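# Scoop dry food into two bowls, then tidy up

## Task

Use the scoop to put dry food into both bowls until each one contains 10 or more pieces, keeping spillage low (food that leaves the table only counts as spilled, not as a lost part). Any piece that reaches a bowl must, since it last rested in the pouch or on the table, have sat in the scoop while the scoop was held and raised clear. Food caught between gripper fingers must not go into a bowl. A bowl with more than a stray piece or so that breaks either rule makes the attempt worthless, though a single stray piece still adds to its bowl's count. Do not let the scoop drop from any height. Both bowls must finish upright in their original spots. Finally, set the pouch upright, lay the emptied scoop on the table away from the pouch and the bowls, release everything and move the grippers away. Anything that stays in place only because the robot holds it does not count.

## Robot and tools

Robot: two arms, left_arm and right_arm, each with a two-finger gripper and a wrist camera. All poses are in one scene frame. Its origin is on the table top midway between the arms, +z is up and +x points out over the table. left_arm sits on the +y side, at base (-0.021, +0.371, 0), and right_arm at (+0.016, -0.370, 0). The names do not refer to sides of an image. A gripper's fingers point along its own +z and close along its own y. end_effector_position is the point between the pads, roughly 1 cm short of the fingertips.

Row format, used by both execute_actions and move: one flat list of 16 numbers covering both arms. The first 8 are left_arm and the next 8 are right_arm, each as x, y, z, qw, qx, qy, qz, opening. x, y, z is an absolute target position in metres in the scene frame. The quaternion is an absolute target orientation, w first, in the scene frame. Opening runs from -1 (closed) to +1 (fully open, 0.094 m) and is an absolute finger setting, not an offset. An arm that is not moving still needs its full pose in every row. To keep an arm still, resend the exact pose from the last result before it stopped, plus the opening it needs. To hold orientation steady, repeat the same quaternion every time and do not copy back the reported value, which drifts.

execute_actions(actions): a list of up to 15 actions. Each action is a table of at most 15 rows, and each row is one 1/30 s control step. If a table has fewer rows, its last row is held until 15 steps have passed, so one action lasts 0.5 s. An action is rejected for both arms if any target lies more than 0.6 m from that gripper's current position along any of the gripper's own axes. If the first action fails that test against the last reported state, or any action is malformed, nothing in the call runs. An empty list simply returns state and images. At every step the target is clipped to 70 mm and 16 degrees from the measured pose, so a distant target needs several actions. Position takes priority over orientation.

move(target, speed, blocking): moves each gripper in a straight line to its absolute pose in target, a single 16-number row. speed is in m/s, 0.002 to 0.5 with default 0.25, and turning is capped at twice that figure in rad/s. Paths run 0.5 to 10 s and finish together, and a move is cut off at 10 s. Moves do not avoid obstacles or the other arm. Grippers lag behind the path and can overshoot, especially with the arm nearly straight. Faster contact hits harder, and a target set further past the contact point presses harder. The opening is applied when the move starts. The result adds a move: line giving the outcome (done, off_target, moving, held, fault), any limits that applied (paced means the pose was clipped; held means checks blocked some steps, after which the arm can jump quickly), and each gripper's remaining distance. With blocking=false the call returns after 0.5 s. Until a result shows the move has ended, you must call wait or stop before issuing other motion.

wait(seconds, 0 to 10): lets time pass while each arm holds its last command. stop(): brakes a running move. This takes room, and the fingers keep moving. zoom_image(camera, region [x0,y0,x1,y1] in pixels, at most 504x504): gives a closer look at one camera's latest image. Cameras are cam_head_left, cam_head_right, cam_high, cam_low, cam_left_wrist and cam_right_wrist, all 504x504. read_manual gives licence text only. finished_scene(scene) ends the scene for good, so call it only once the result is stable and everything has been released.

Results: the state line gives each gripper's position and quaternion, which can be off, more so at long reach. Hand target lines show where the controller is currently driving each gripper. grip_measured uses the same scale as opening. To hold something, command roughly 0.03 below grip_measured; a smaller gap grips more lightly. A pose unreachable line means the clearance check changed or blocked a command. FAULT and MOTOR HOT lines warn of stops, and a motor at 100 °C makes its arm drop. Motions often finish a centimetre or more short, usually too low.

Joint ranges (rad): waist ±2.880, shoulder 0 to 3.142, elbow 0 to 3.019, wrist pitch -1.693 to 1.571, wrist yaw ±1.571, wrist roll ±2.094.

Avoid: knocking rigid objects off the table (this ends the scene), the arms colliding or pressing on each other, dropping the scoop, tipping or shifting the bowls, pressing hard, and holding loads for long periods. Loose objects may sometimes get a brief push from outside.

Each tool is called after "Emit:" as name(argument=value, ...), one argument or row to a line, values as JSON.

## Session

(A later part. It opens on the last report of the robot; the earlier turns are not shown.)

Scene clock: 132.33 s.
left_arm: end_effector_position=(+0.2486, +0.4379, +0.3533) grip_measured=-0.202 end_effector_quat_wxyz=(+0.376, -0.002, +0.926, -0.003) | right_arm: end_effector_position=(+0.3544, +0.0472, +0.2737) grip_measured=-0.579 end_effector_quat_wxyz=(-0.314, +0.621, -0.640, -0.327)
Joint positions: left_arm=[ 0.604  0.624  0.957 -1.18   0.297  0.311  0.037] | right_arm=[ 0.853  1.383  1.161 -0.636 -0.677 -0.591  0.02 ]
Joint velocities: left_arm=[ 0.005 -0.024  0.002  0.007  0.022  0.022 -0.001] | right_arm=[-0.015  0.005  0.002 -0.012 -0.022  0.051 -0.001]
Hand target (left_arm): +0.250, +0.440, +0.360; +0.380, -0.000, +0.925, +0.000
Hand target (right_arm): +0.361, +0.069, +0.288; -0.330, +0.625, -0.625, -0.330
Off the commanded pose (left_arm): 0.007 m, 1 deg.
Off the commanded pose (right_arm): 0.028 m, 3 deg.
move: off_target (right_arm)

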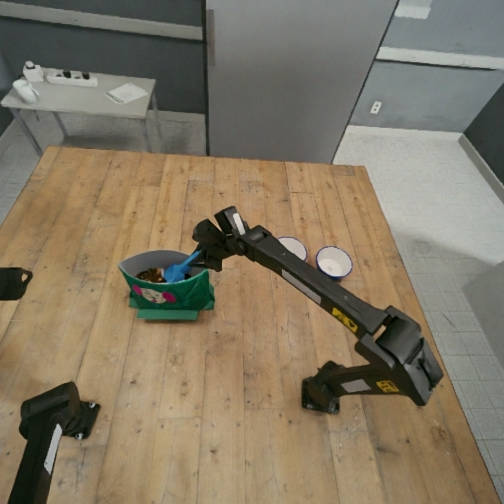

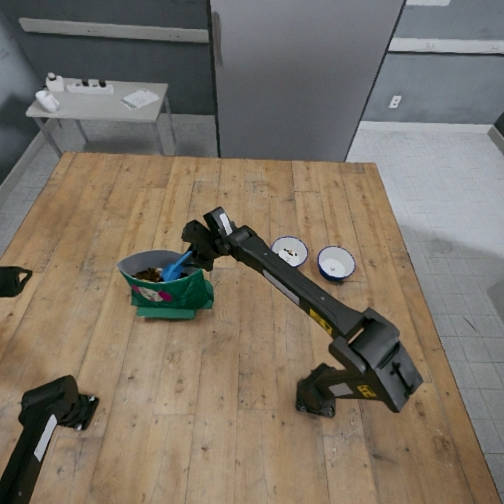

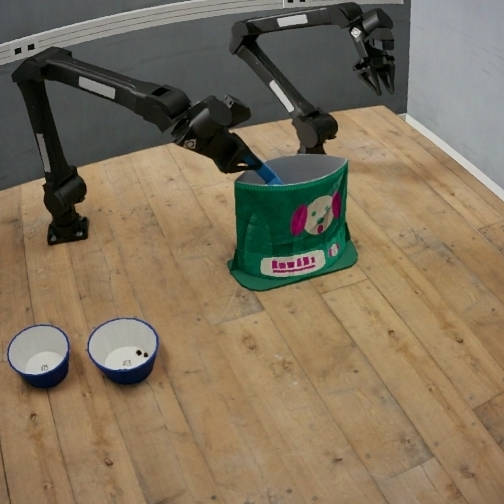

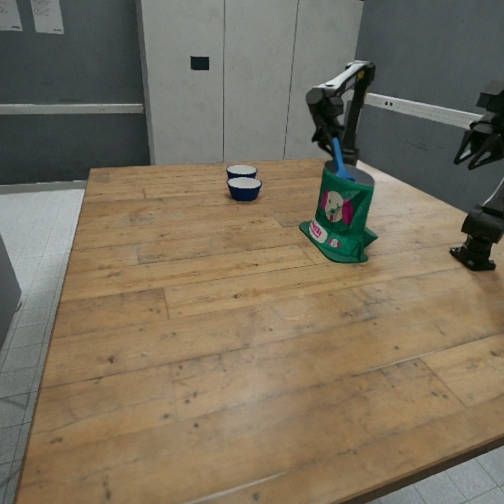

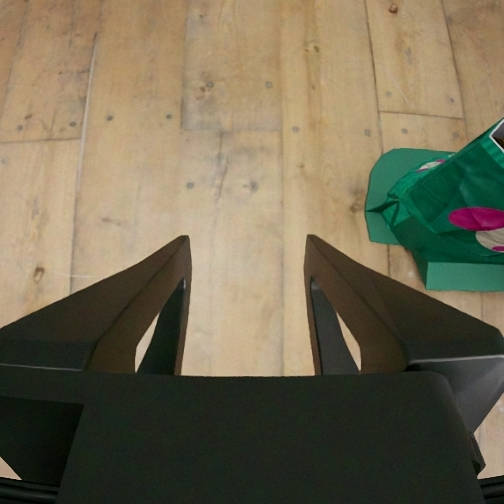

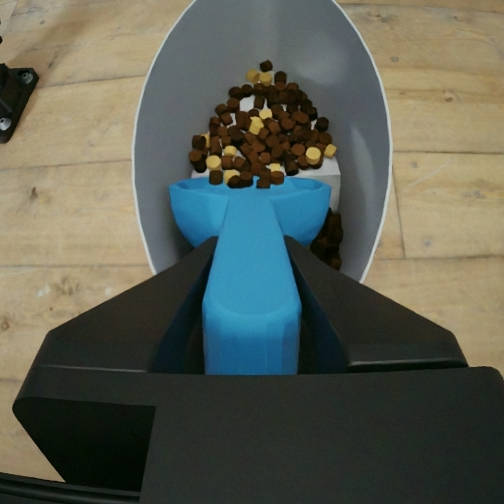

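Emit:
move(
  target=[0.25,0.44,0.36,0.38,0,0.924,0,-0.2,0.372,0.03,0.32,0.40,-0.583,0.583,0.40,-0.68],
  speed=0.07,
)

Emit:
move(
  target=[0.25,0.44,0.36,0.38,0,0.924,0,-0.2,0.35,0.01,0.38,0.627,-0.369,0.44,0.526,-0.68],
  speed=0.2,
)

Emit:
move(
  target=[0.25,0.44,0.36,0.38,0,0.924,0,-0.2,0.40,-0.31,0.30,0.78,0,0.626,0,-0.68],
  speed=0.3,
)

Emit:
move(
  target=[0.25,0.44,0.36,0.38,0,0.924,0,-0.2,0.40,-0.325,0.22,0.65,0,0.76,0,-0.68],
  speed=0.2,
)

Emit:
zoom_image(
  camera="cam_high",
  region=[60,250,170,350],
)

Scene clock: 143.40 s.
left_arm: end_effector_position=(+0.2486, +0.4379, +0.3533) grip_measured=-0.202 end_effector_quat_wxyz=(+0.376, -0.002, +0.926, -0.003) | right_arm: end_effector_position=(+0.3701, +0.0326, +0.3113) grip_measured=-0.579 end_effector_quat_wxyz=(-0.392, +0.587, -0.587, -0.397)
Joint positions: left_arm=[ 0.604  0.624  0.957 -1.18   0.297  0.311  0.037] | right_arm=[ 0.767  1.339  1.088 -0.377 -0.873 -0.503  0.02 ]
Joint velocities: left_arm=[ 0.005 -0.024 -0.012  0.002 -0.022 -0.022 -0.   ] | right_arm=[-0.015 -0.015 -0.012  0.007 -0.066  0.007  0.   ]
Hand target (left_arm): +0.250, +0.440, +0.360; +0.380, -0.000, +0.925, +0.000
Hand target (right_arm): +0.372, +0.030, +0.320; -0.401, +0.582, -0.584, -0.399
Off the commanded pose (left_arm): 0.007 m, 1 deg.
Off the commanded pose (right_arm): 0.009 m, 1 deg.
move: done

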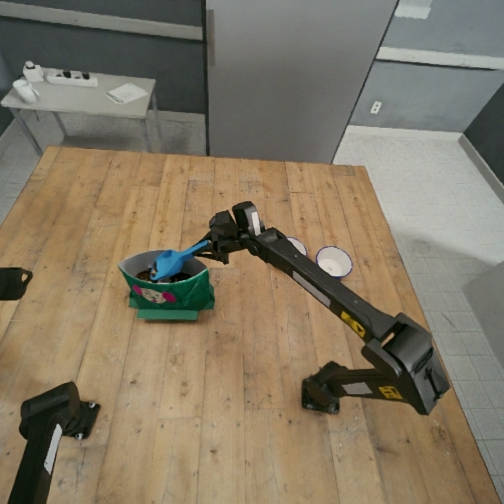

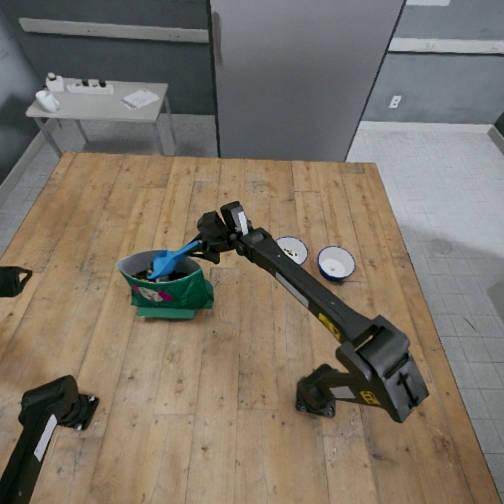

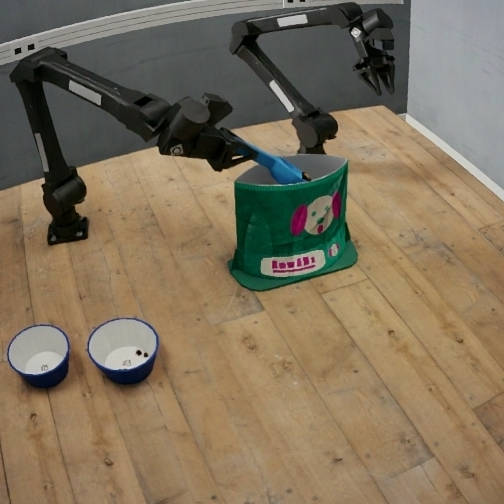

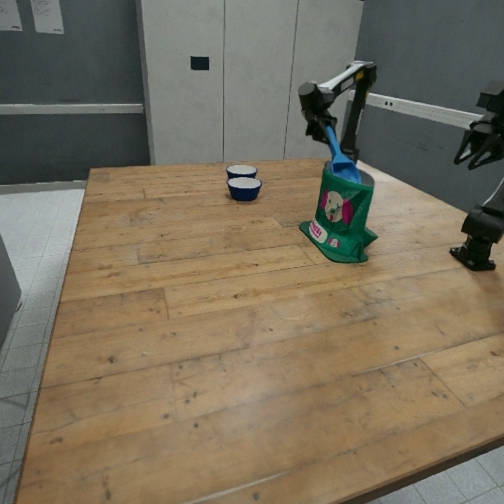

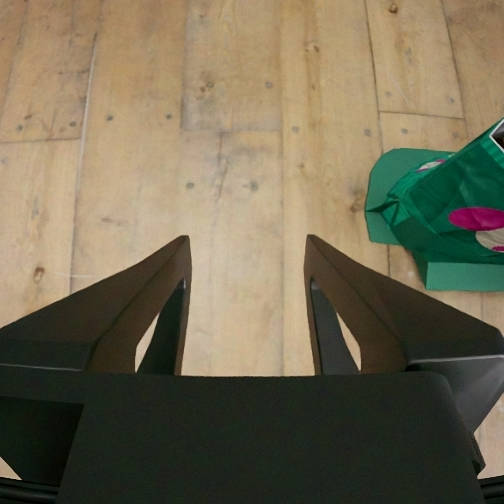

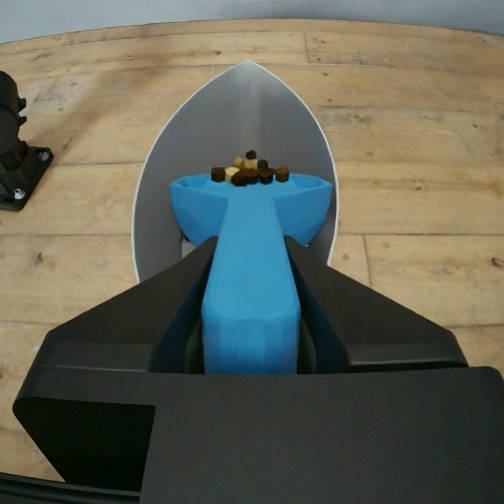

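Scene clock: 145.73 s.
left_arm: end_effector_position=(+0.2486, +0.4379, +0.3533) grip_measured=-0.202 end_effector_quat_wxyz=(+0.376, -0.002, +0.926, -0.003) | right_arm: end_effector_position=(+0.3493, +0.0062, +0.3819) grip_measured=-0.579 end_effector_quat_wxyz=(+0.631, -0.369, +0.443, +0.518)
Joint positions: left_arm=[ 0.604  0.624  0.957 -1.18   0.297  0.311  0.037] | right_arm=[ 0.788  1.325  0.704  1.077 -0.705  0.3    0.02 ]
Joint velocities: left_arm=[-0.024  0.005 -0.002  0.002  0.007 -0.051  0.001] | right_arm=[-0.015 -0.005  0.002 -0.002 -0.007 -0.007  0.   ]
Hand target (left_arm): +0.250, +0.440, +0.360; +0.380, -0.000, +0.925, +0.000
Hand target (right_arm): +0.348, +0.009, +0.382; +0.629, -0.364, +0.442, +0.526
Off the commanded pose (left_arm): 0.007 m, 1 deg.
Off the commanded pose (right_arm): 0.004 m, 1 deg.
move: done

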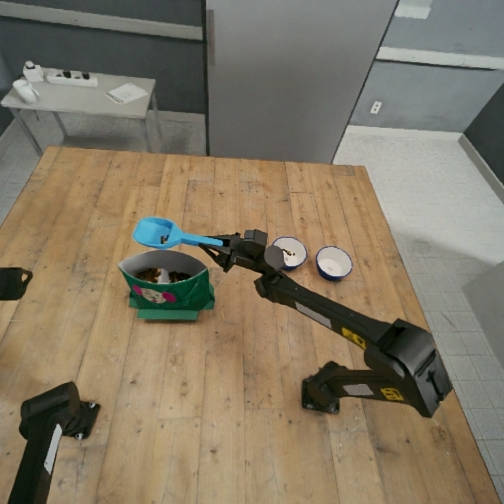

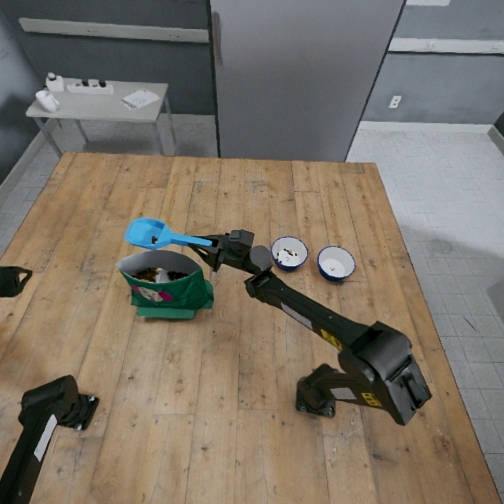

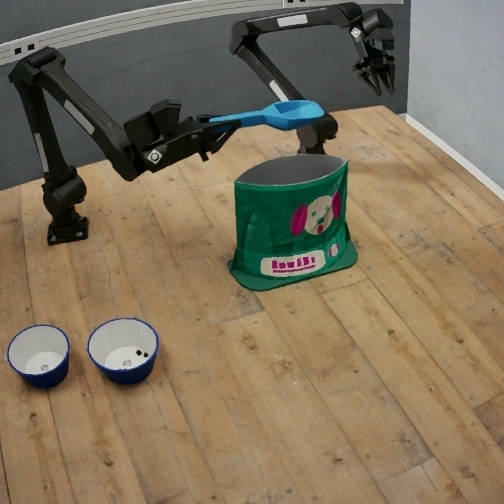

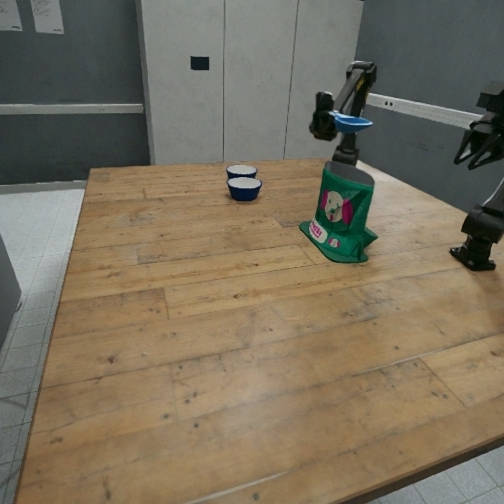

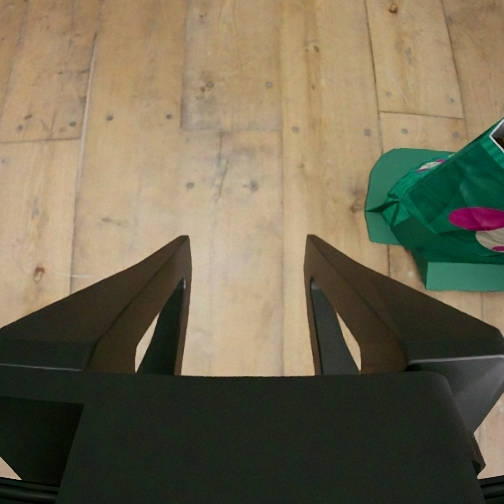

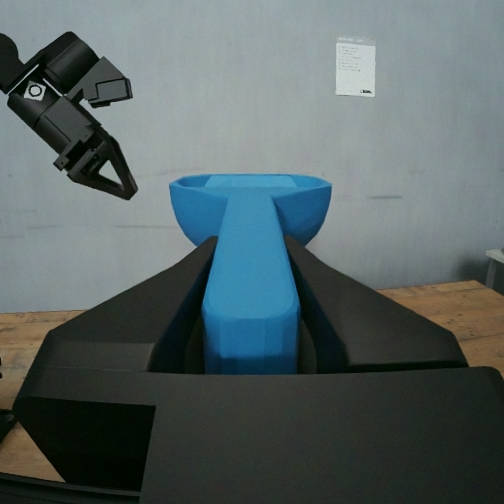

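Scene clock: 148.40 s.
left_arm: end_effector_position=(+0.2486, +0.4379, +0.3533) grip_measured=-0.202 end_effector_quat_wxyz=(+0.376, -0.002, +0.926, -0.003) | right_arm: end_effector_position=(+0.3944, -0.3076, +0.2947) grip_measured=-0.579 end_effector_quat_wxyz=(+0.772, -0.003, +0.636, +0.006)
Joint positions: left_arm=[ 0.604  0.624  0.957 -1.18   0.297  0.311  0.037] | right_arm=[ 0.448  0.877  0.27   0.806  0.265 -0.051  0.02 ]
Joint velocities: left_arm=[ 0.005 -0.005  0.002 -0.002  0.007 -0.022 -0.001] | right_arm=[-0.015 -0.005 -0.007  0.002  0.051 -0.037  0.   ]
Hand target (left_arm): +0.250, +0.440, +0.360; +0.380, -0.000, +0.925, +0.000
Hand target (right_arm): +0.395, -0.310, +0.299; +0.777, -0.004, +0.629, -0.003
Off the commanded pose (left_arm): 0.007 m, 1 deg.
Off the commanded pose (right_arm): 0.008 m, 2 deg.
move: done

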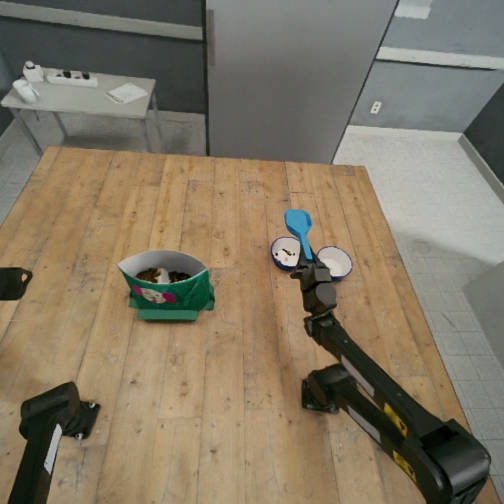

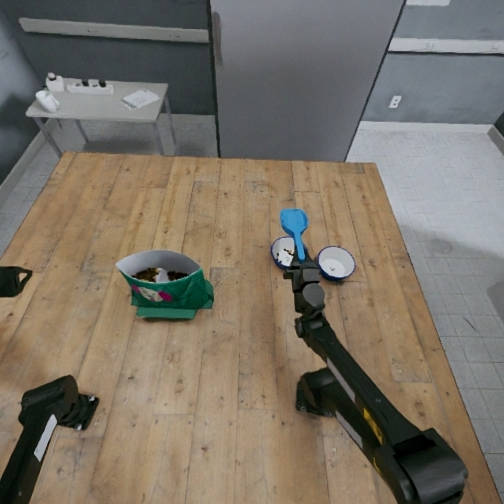

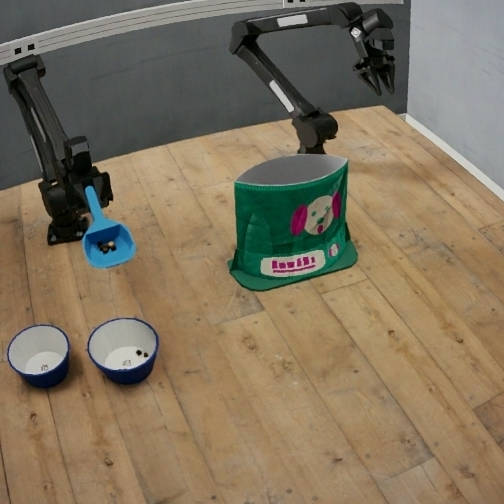

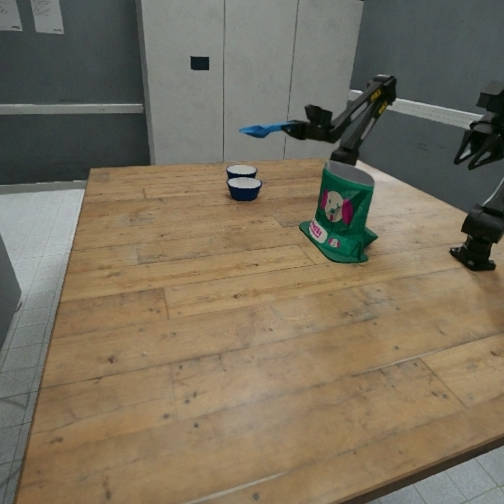

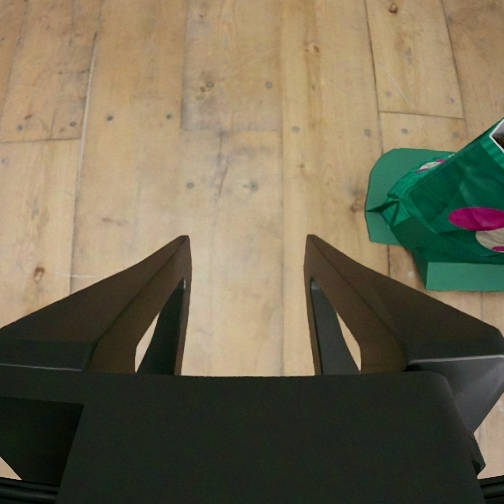

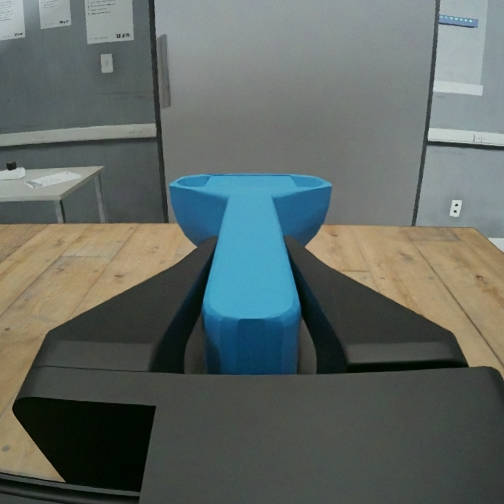

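Scene clock: 149.63 s.
left_arm: end_effector_position=(+0.2486, +0.4379, +0.3533) grip_measured=-0.202 end_effector_quat_wxyz=(+0.376, -0.002, +0.926, -0.003) | right_arm: end_effector_position=(+0.3947, -0.3237, +0.2058) grip_measured=-0.579 end_effector_quat_wxyz=(+0.641, -0.012, +0.768, -0.007)
Joint positions: left_arm=[ 0.604  0.624  0.957 -1.18   0.297  0.311  0.037] | right_arm=[0.382 0.848 0.268 0.395 0.208 0.012 0.02 ]
Joint velocities: left_arm=[-0.015  0.005 -0.007 -0.017  0.007  0.037  0.001] | right_arm=[-0.005 -0.024 -0.002 -0.022 -0.007 -0.037 -0.   ]
Hand target (left_arm): +0.250, +0.440, +0.360; +0.380, -0.000, +0.925, +0.000
Hand target (right_arm): +0.400, -0.325, +0.220; +0.650, -0.003, +0.760, -0.000
Off the commanded pose (left_arm): 0.007 m, 1 deg.
Off the commanded pose (right_arm): 0.015 m, 2 deg.
move: off_target (right_arm)

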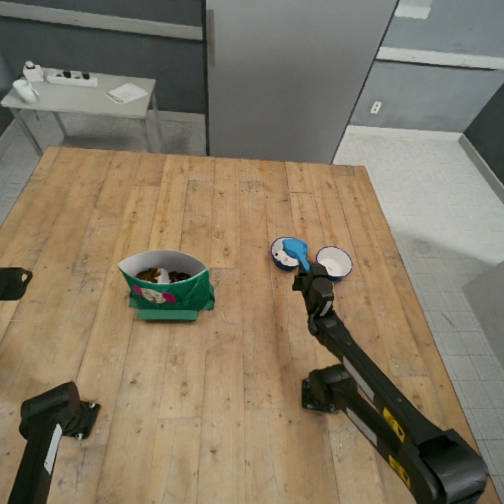

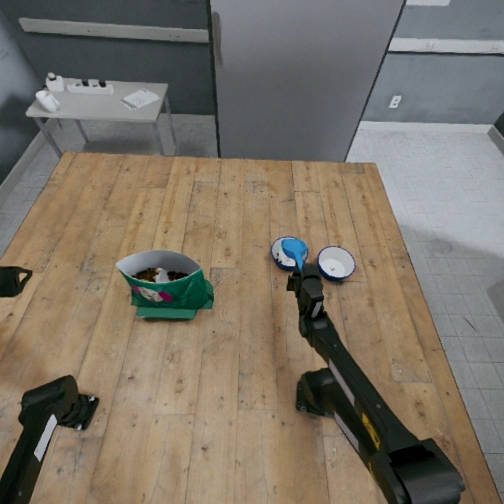

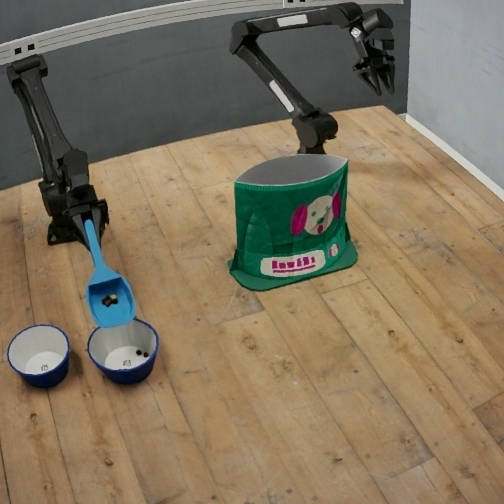

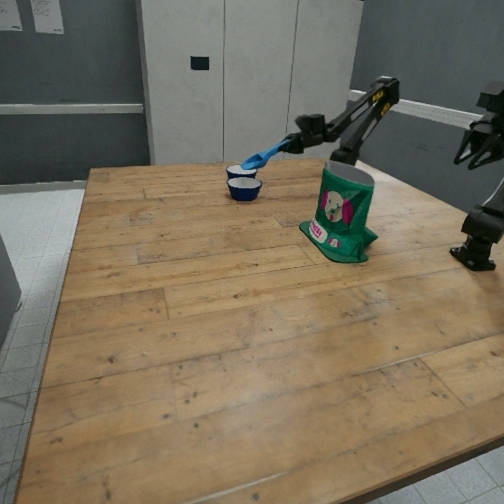

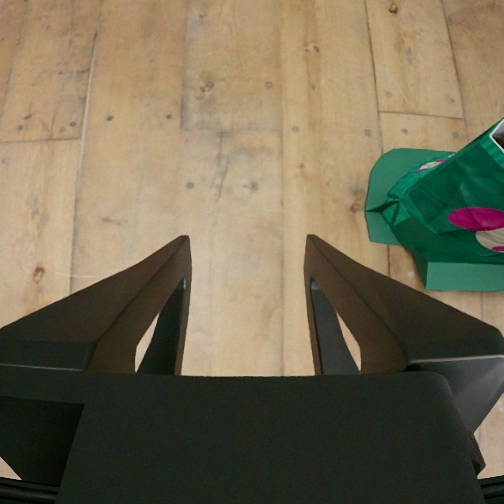

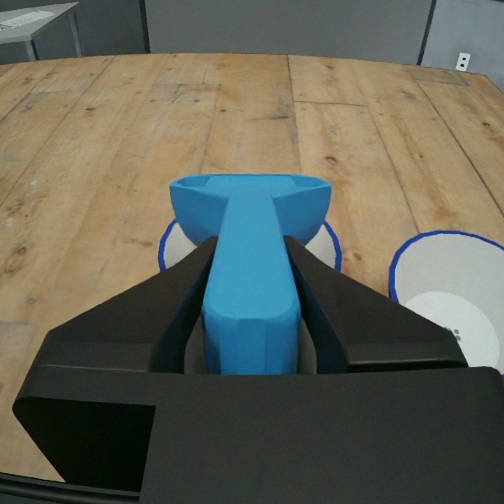

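Region (60, 250, 170, 350) of cam_high's 504x504 image, scaled by 4.582, with more detail than that image has; it fills the top 458 rows of this view, and the rest is white.

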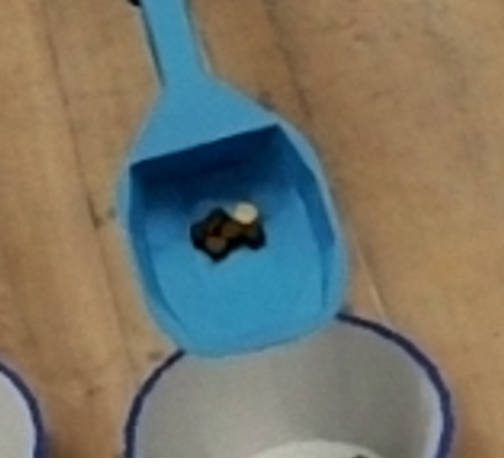

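About 7. Try a partial pour.

Emit:
move(
  target=[0.25,0.44,0.36,0.38,0,0.924,0,-0.2,0.465,-0.325,0.265,0.41,0,0.912,0,-0.68],
  speed=0.12,
)

Emit:
zoom_image(
  camera="cam_high",
  region=[60,260,170,380],
)

Scene clock: 158.37 s.
left_arm: end_effector_position=(+0.2486, +0.4379, +0.3533) grip_measured=-0.202 end_effector_quat_wxyz=(+0.376, -0.002, +0.926, -0.003) | right_arm: end_effector_position=(+0.4536, -0.3242, +0.2413) grip_measured=-0.579 end_effector_quat_wxyz=(+0.394, -0.015, +0.919, -0.005)
Joint positions: left_arm=[ 0.604  0.624  0.957 -1.18   0.297  0.311  0.037] | right_arm=[ 0.311  1.043  0.83  -0.552  0.104  0.069  0.02 ]
Joint velocities: left_arm=[-0.015 -0.005  0.017  0.002 -0.051 -0.022 -0.   ] | right_arm=[-0.005 -0.005 -0.002 -0.037 -0.022  0.066  0.   ]
Hand target (left_arm): +0.250, +0.440, +0.360; +0.380, -0.000, +0.925, +0.000
Hand target (right_arm): +0.466, -0.325, +0.265; +0.411, -0.004, +0.912, +0.001
Off the commanded pose (left_arm): 0.007 m, 1 deg.
Off the commanded pose (right_arm): 0.026 m, 3 deg.
move: off_target (right_arm)

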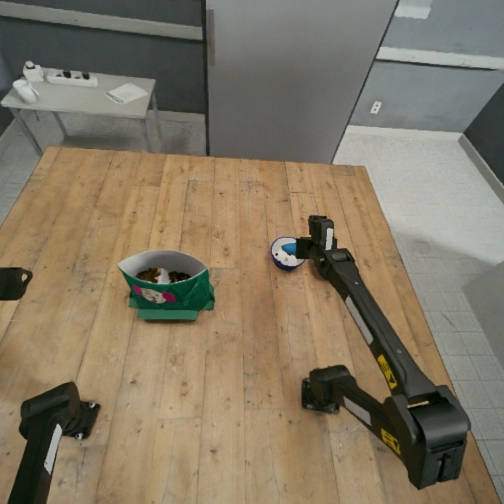

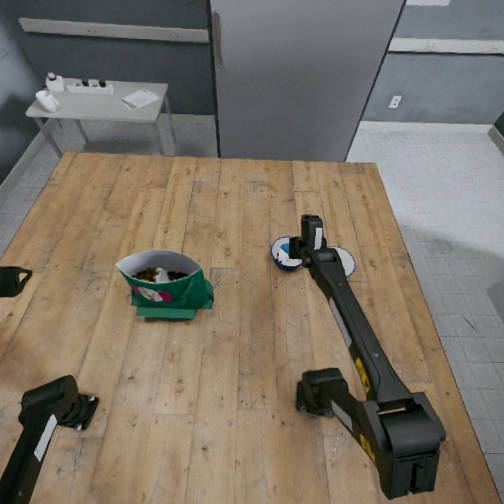

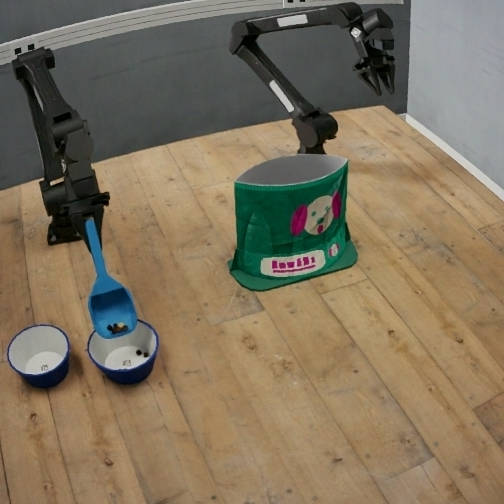

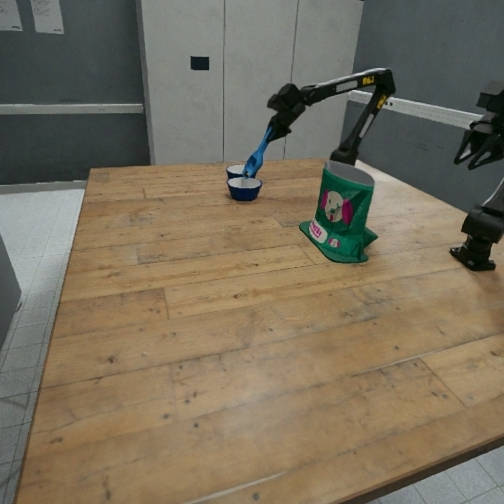

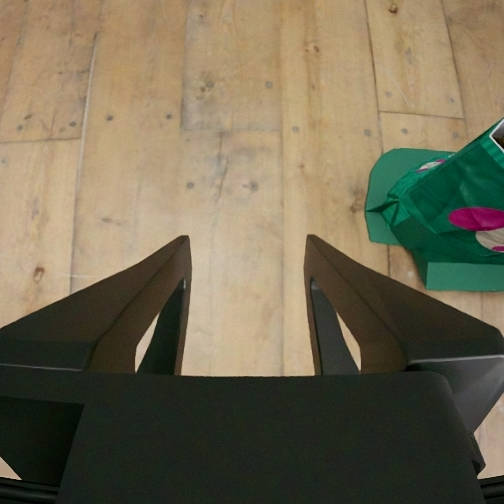

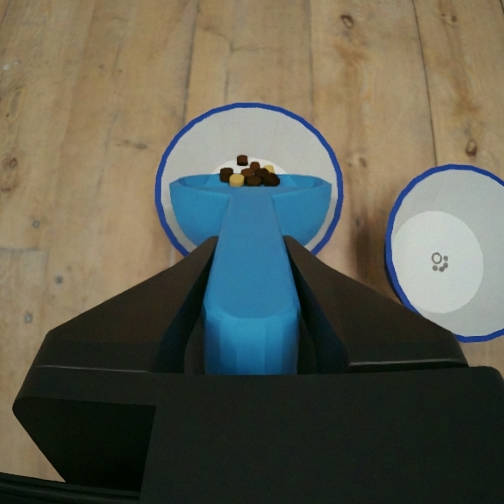

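Region (60, 260, 170, 380) of cam_high's 504x504 image, scaled by 4.200, with more detail than that image has; it fills the left 462 columns of this view, and the rest is white.

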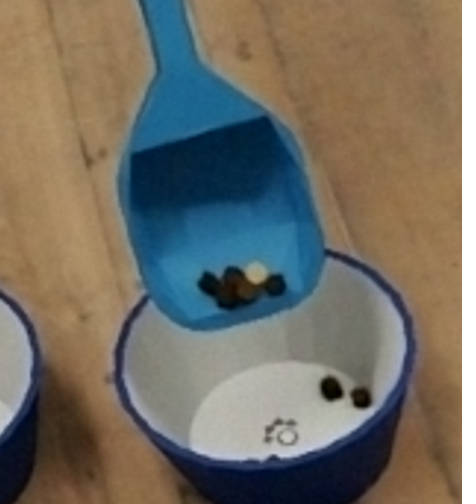

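Emit:
move(
  target=[0.25,0.44,0.36,0.38,0,0.924,0,-0.2,0.485,-0.325,0.28,0.365,0,0.931,0,-0.68],
  speed=0.06,
)

Emit:
zoom_image(
  camera="cam_high",
  region=[60,260,170,380],
)

Scene clock: 163.40 s.
left_arm: end_effector_position=(+0.2486, +0.4379, +0.3533) grip_measured=-0.202 end_effector_quat_wxyz=(+0.376, -0.002, +0.926, -0.003) | right_arm: end_effector_position=(+0.4723, -0.3239, +0.2583) grip_measured=-0.579 end_effector_quat_wxyz=(+0.349, -0.012, +0.937, -0.005)
Joint positions: left_arm=[ 0.604  0.624  0.957 -1.18   0.297  0.311  0.037] | right_arm=[ 0.301  1.129  0.978 -0.711  0.091  0.077  0.02 ]
Joint velocities: left_arm=[-0.015 -0.005  0.012 -0.002  0.051 -0.081 -0.   ] | right_arm=[ 0.005 -0.015  0.007 -0.012  0.037 -0.022  0.001]
Hand target (left_arm): +0.250, +0.440, +0.360; +0.380, -0.000, +0.925, +0.000
Hand target (right_arm): +0.484, -0.325, +0.280; +0.365, -0.001, +0.931, +0.000
Off the commanded pose (left_arm): 0.007 m, 1 deg.
Off the commanded pose (right_arm): 0.025 m, 2 deg.
move: off_target (right_arm)

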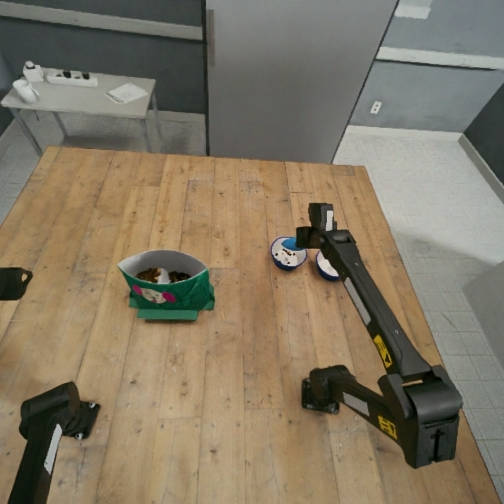

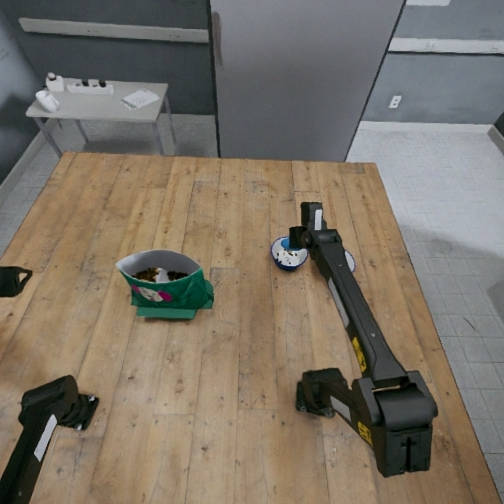

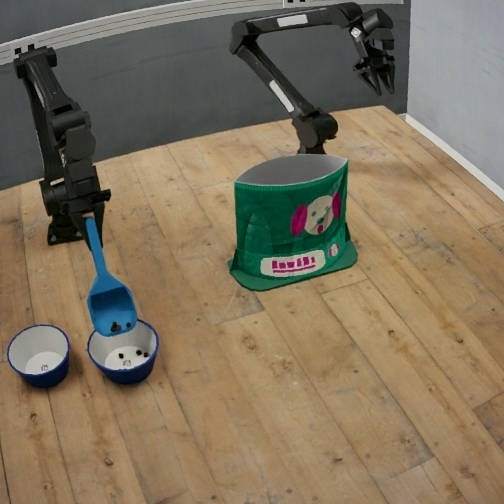

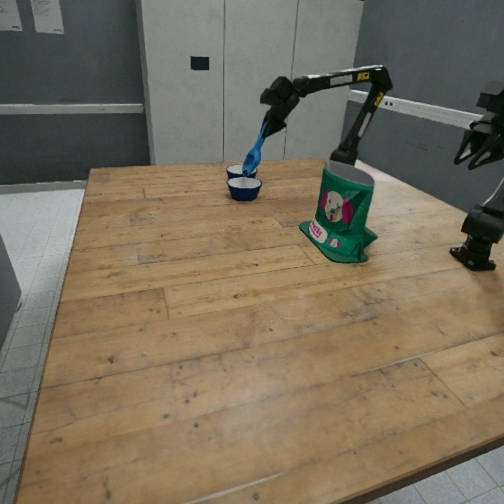

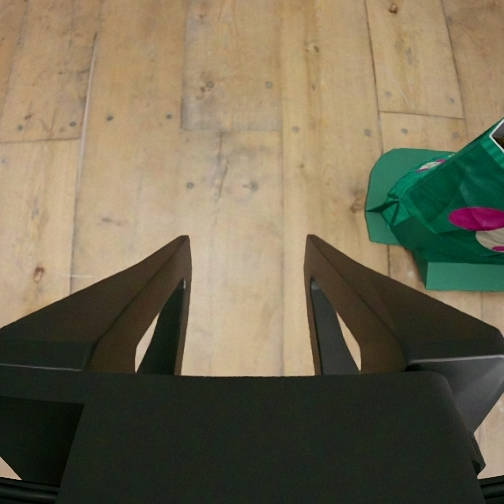

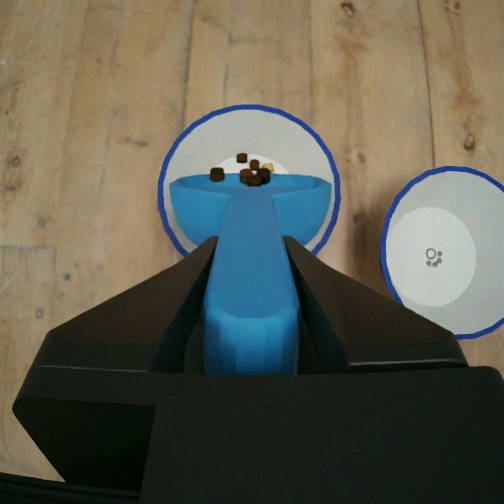

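Region (60, 260, 170, 380) of cam_high's 504x504 image, scaled by 4.200, with more detail than that image has; it fills the left 462 columns of this view, and the rest is white.

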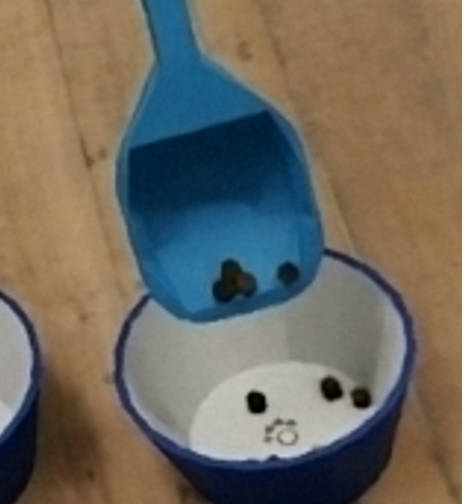

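A ≥11. Rest to B.

Emit:
move(
  target=[0.25,0.44,0.36,0.38,0,0.924,0,-0.2,0.43,-0.325,0.26,0.54,0,0.84,0,-0.68],
  speed=0.12,
)

Emit:
move(
  target=[0.25,0.44,0.36,0.38,0,0.924,0,-0.2,0.385,-0.505,0.26,0.54,0,0.84,0,-0.68],
  speed=0.1,
)

Scene clock: 169.40 s.
left_arm: end_effector_position=(+0.2486, +0.4379, +0.3533) grip_measured=-0.202 end_effector_quat_wxyz=(+0.376, -0.002, +0.926, -0.003) | right_arm: end_effector_position=(+0.4281, -0.3277, +0.2501) grip_measured=-0.579 end_effector_quat_wxyz=(+0.527, +0.003, +0.850, -0.004)
Joint positions: left_arm=[ 0.604  0.624  0.957 -1.18   0.297  0.311  0.037] | right_arm=[ 0.336  0.866  0.593 -0.195  0.163  0.078  0.02 ]
Joint velocities: left_arm=[-0.015 -0.005  0.007  0.007 -0.037  0.007  0.002] | right_arm=[-0.005 -0.005  0.017  0.012 -0.051 -0.051  0.   ]
Hand target (left_arm): +0.250, +0.440, +0.360; +0.380, -0.000, +0.925, +0.000
Hand target (right_arm): +0.429, -0.325, +0.260; +0.541, +0.003, +0.841, -0.001
Off the commanded pose (left_arm): 0.007 m, 1 deg.
Off the commanded pose (right_arm): 0.010 m, 2 deg.
move: done

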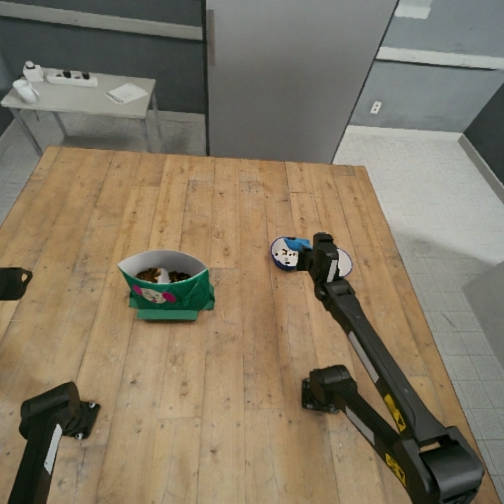

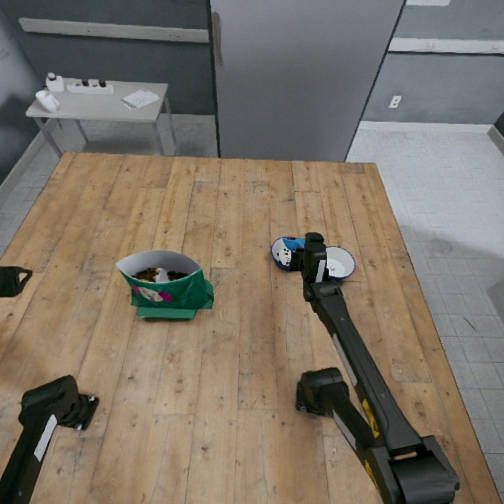

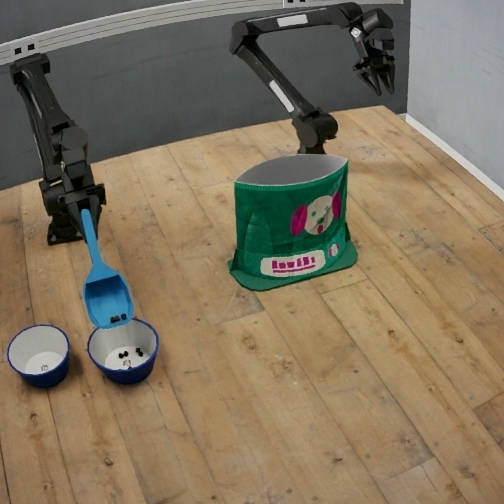

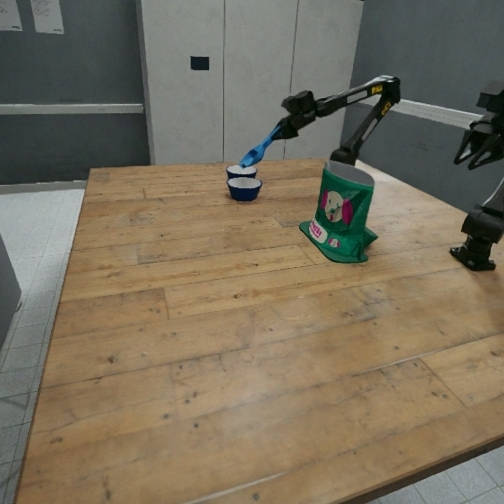

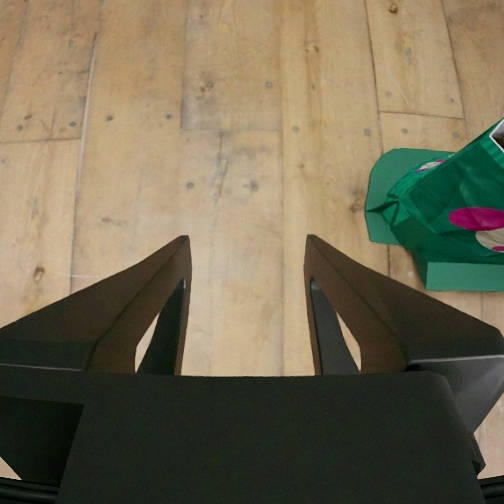

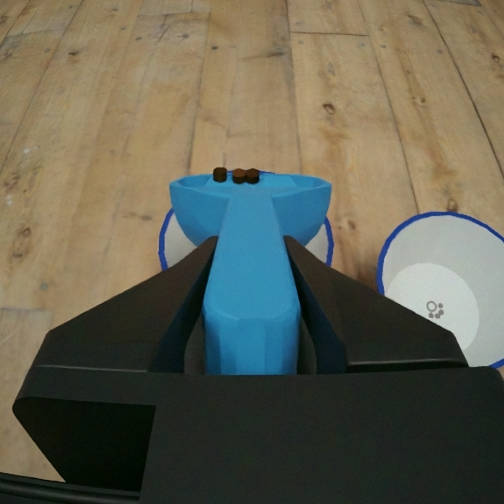

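Scene clock: 171.63 s.
left_arm: end_effector_position=(+0.2486, +0.4379, +0.3533) grip_measured=-0.202 end_effector_quat_wxyz=(+0.376, -0.002, +0.926, -0.003) | right_arm: end_effector_position=(+0.3778, -0.4996, +0.2430) grip_measured=-0.579 end_effector_quat_wxyz=(+0.530, +0.012, +0.848, +0.008)
Joint positions: left_arm=[ 0.604  0.624  0.957 -1.18   0.297  0.311  0.037] | right_arm=[-0.391  0.813  0.556 -0.264 -0.495 -0.237  0.02 ]
Joint velocities: left_arm=[-0.015 -0.015 -0.002  0.012 -0.051  0.022  0.001] | right_arm=[-0.024 -0.005  0.012  0.012 -0.095 -0.066  0.001]
Hand target (left_arm): +0.250, +0.440, +0.360; +0.380, -0.000, +0.925, +0.000
Hand target (right_arm): +0.383, -0.503, +0.259; +0.540, +0.000, +0.842, -0.000
Off the commanded pose (left_arm): 0.007 m, 1 deg.
Off the commanded pose (right_arm): 0.019 m, 2 deg.
move: off_target (right_arm)

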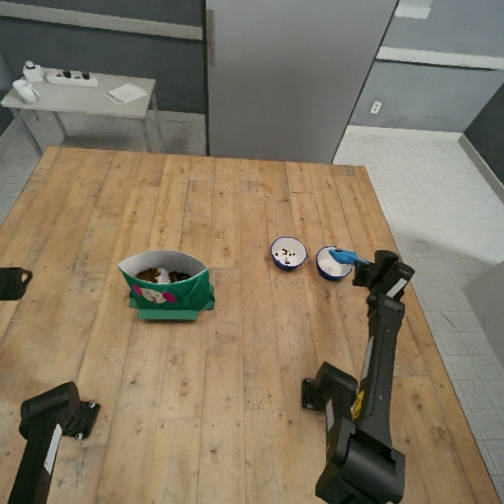

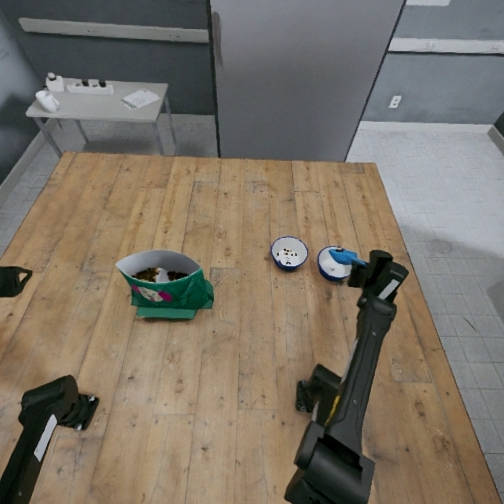

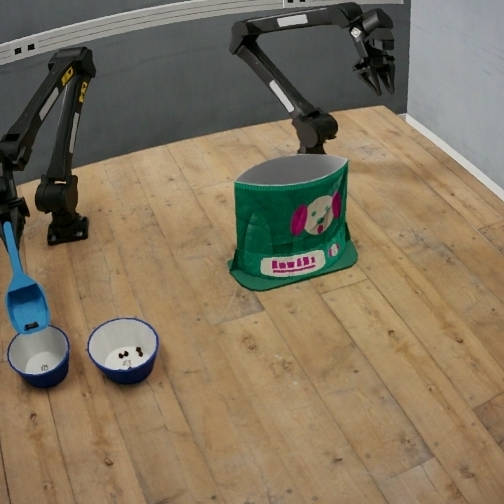

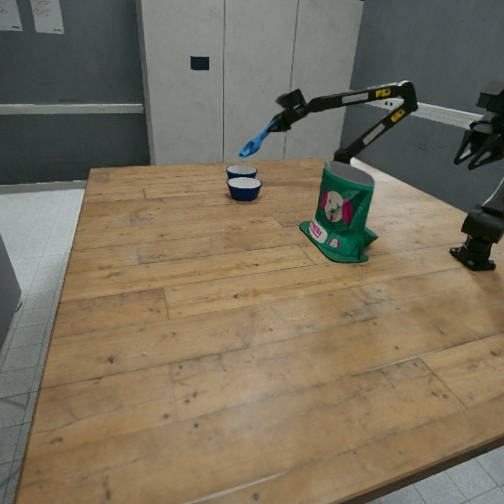

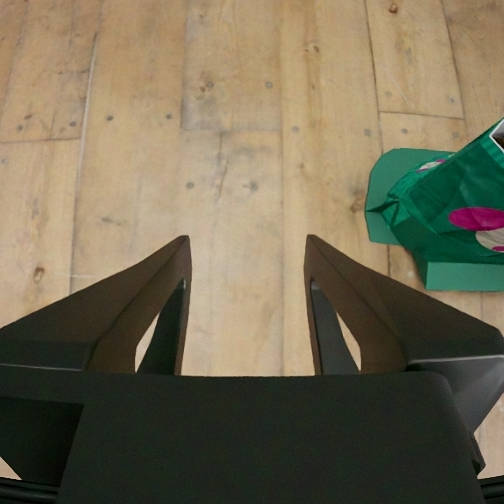

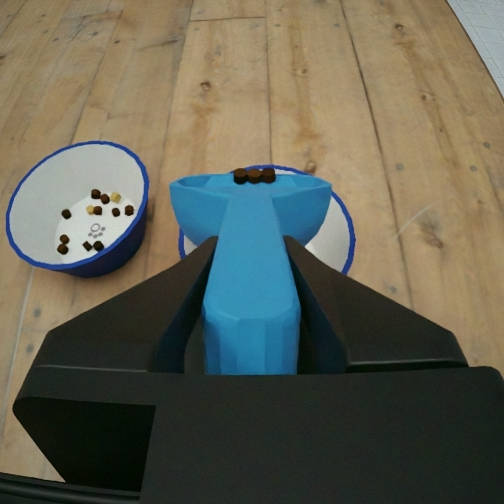

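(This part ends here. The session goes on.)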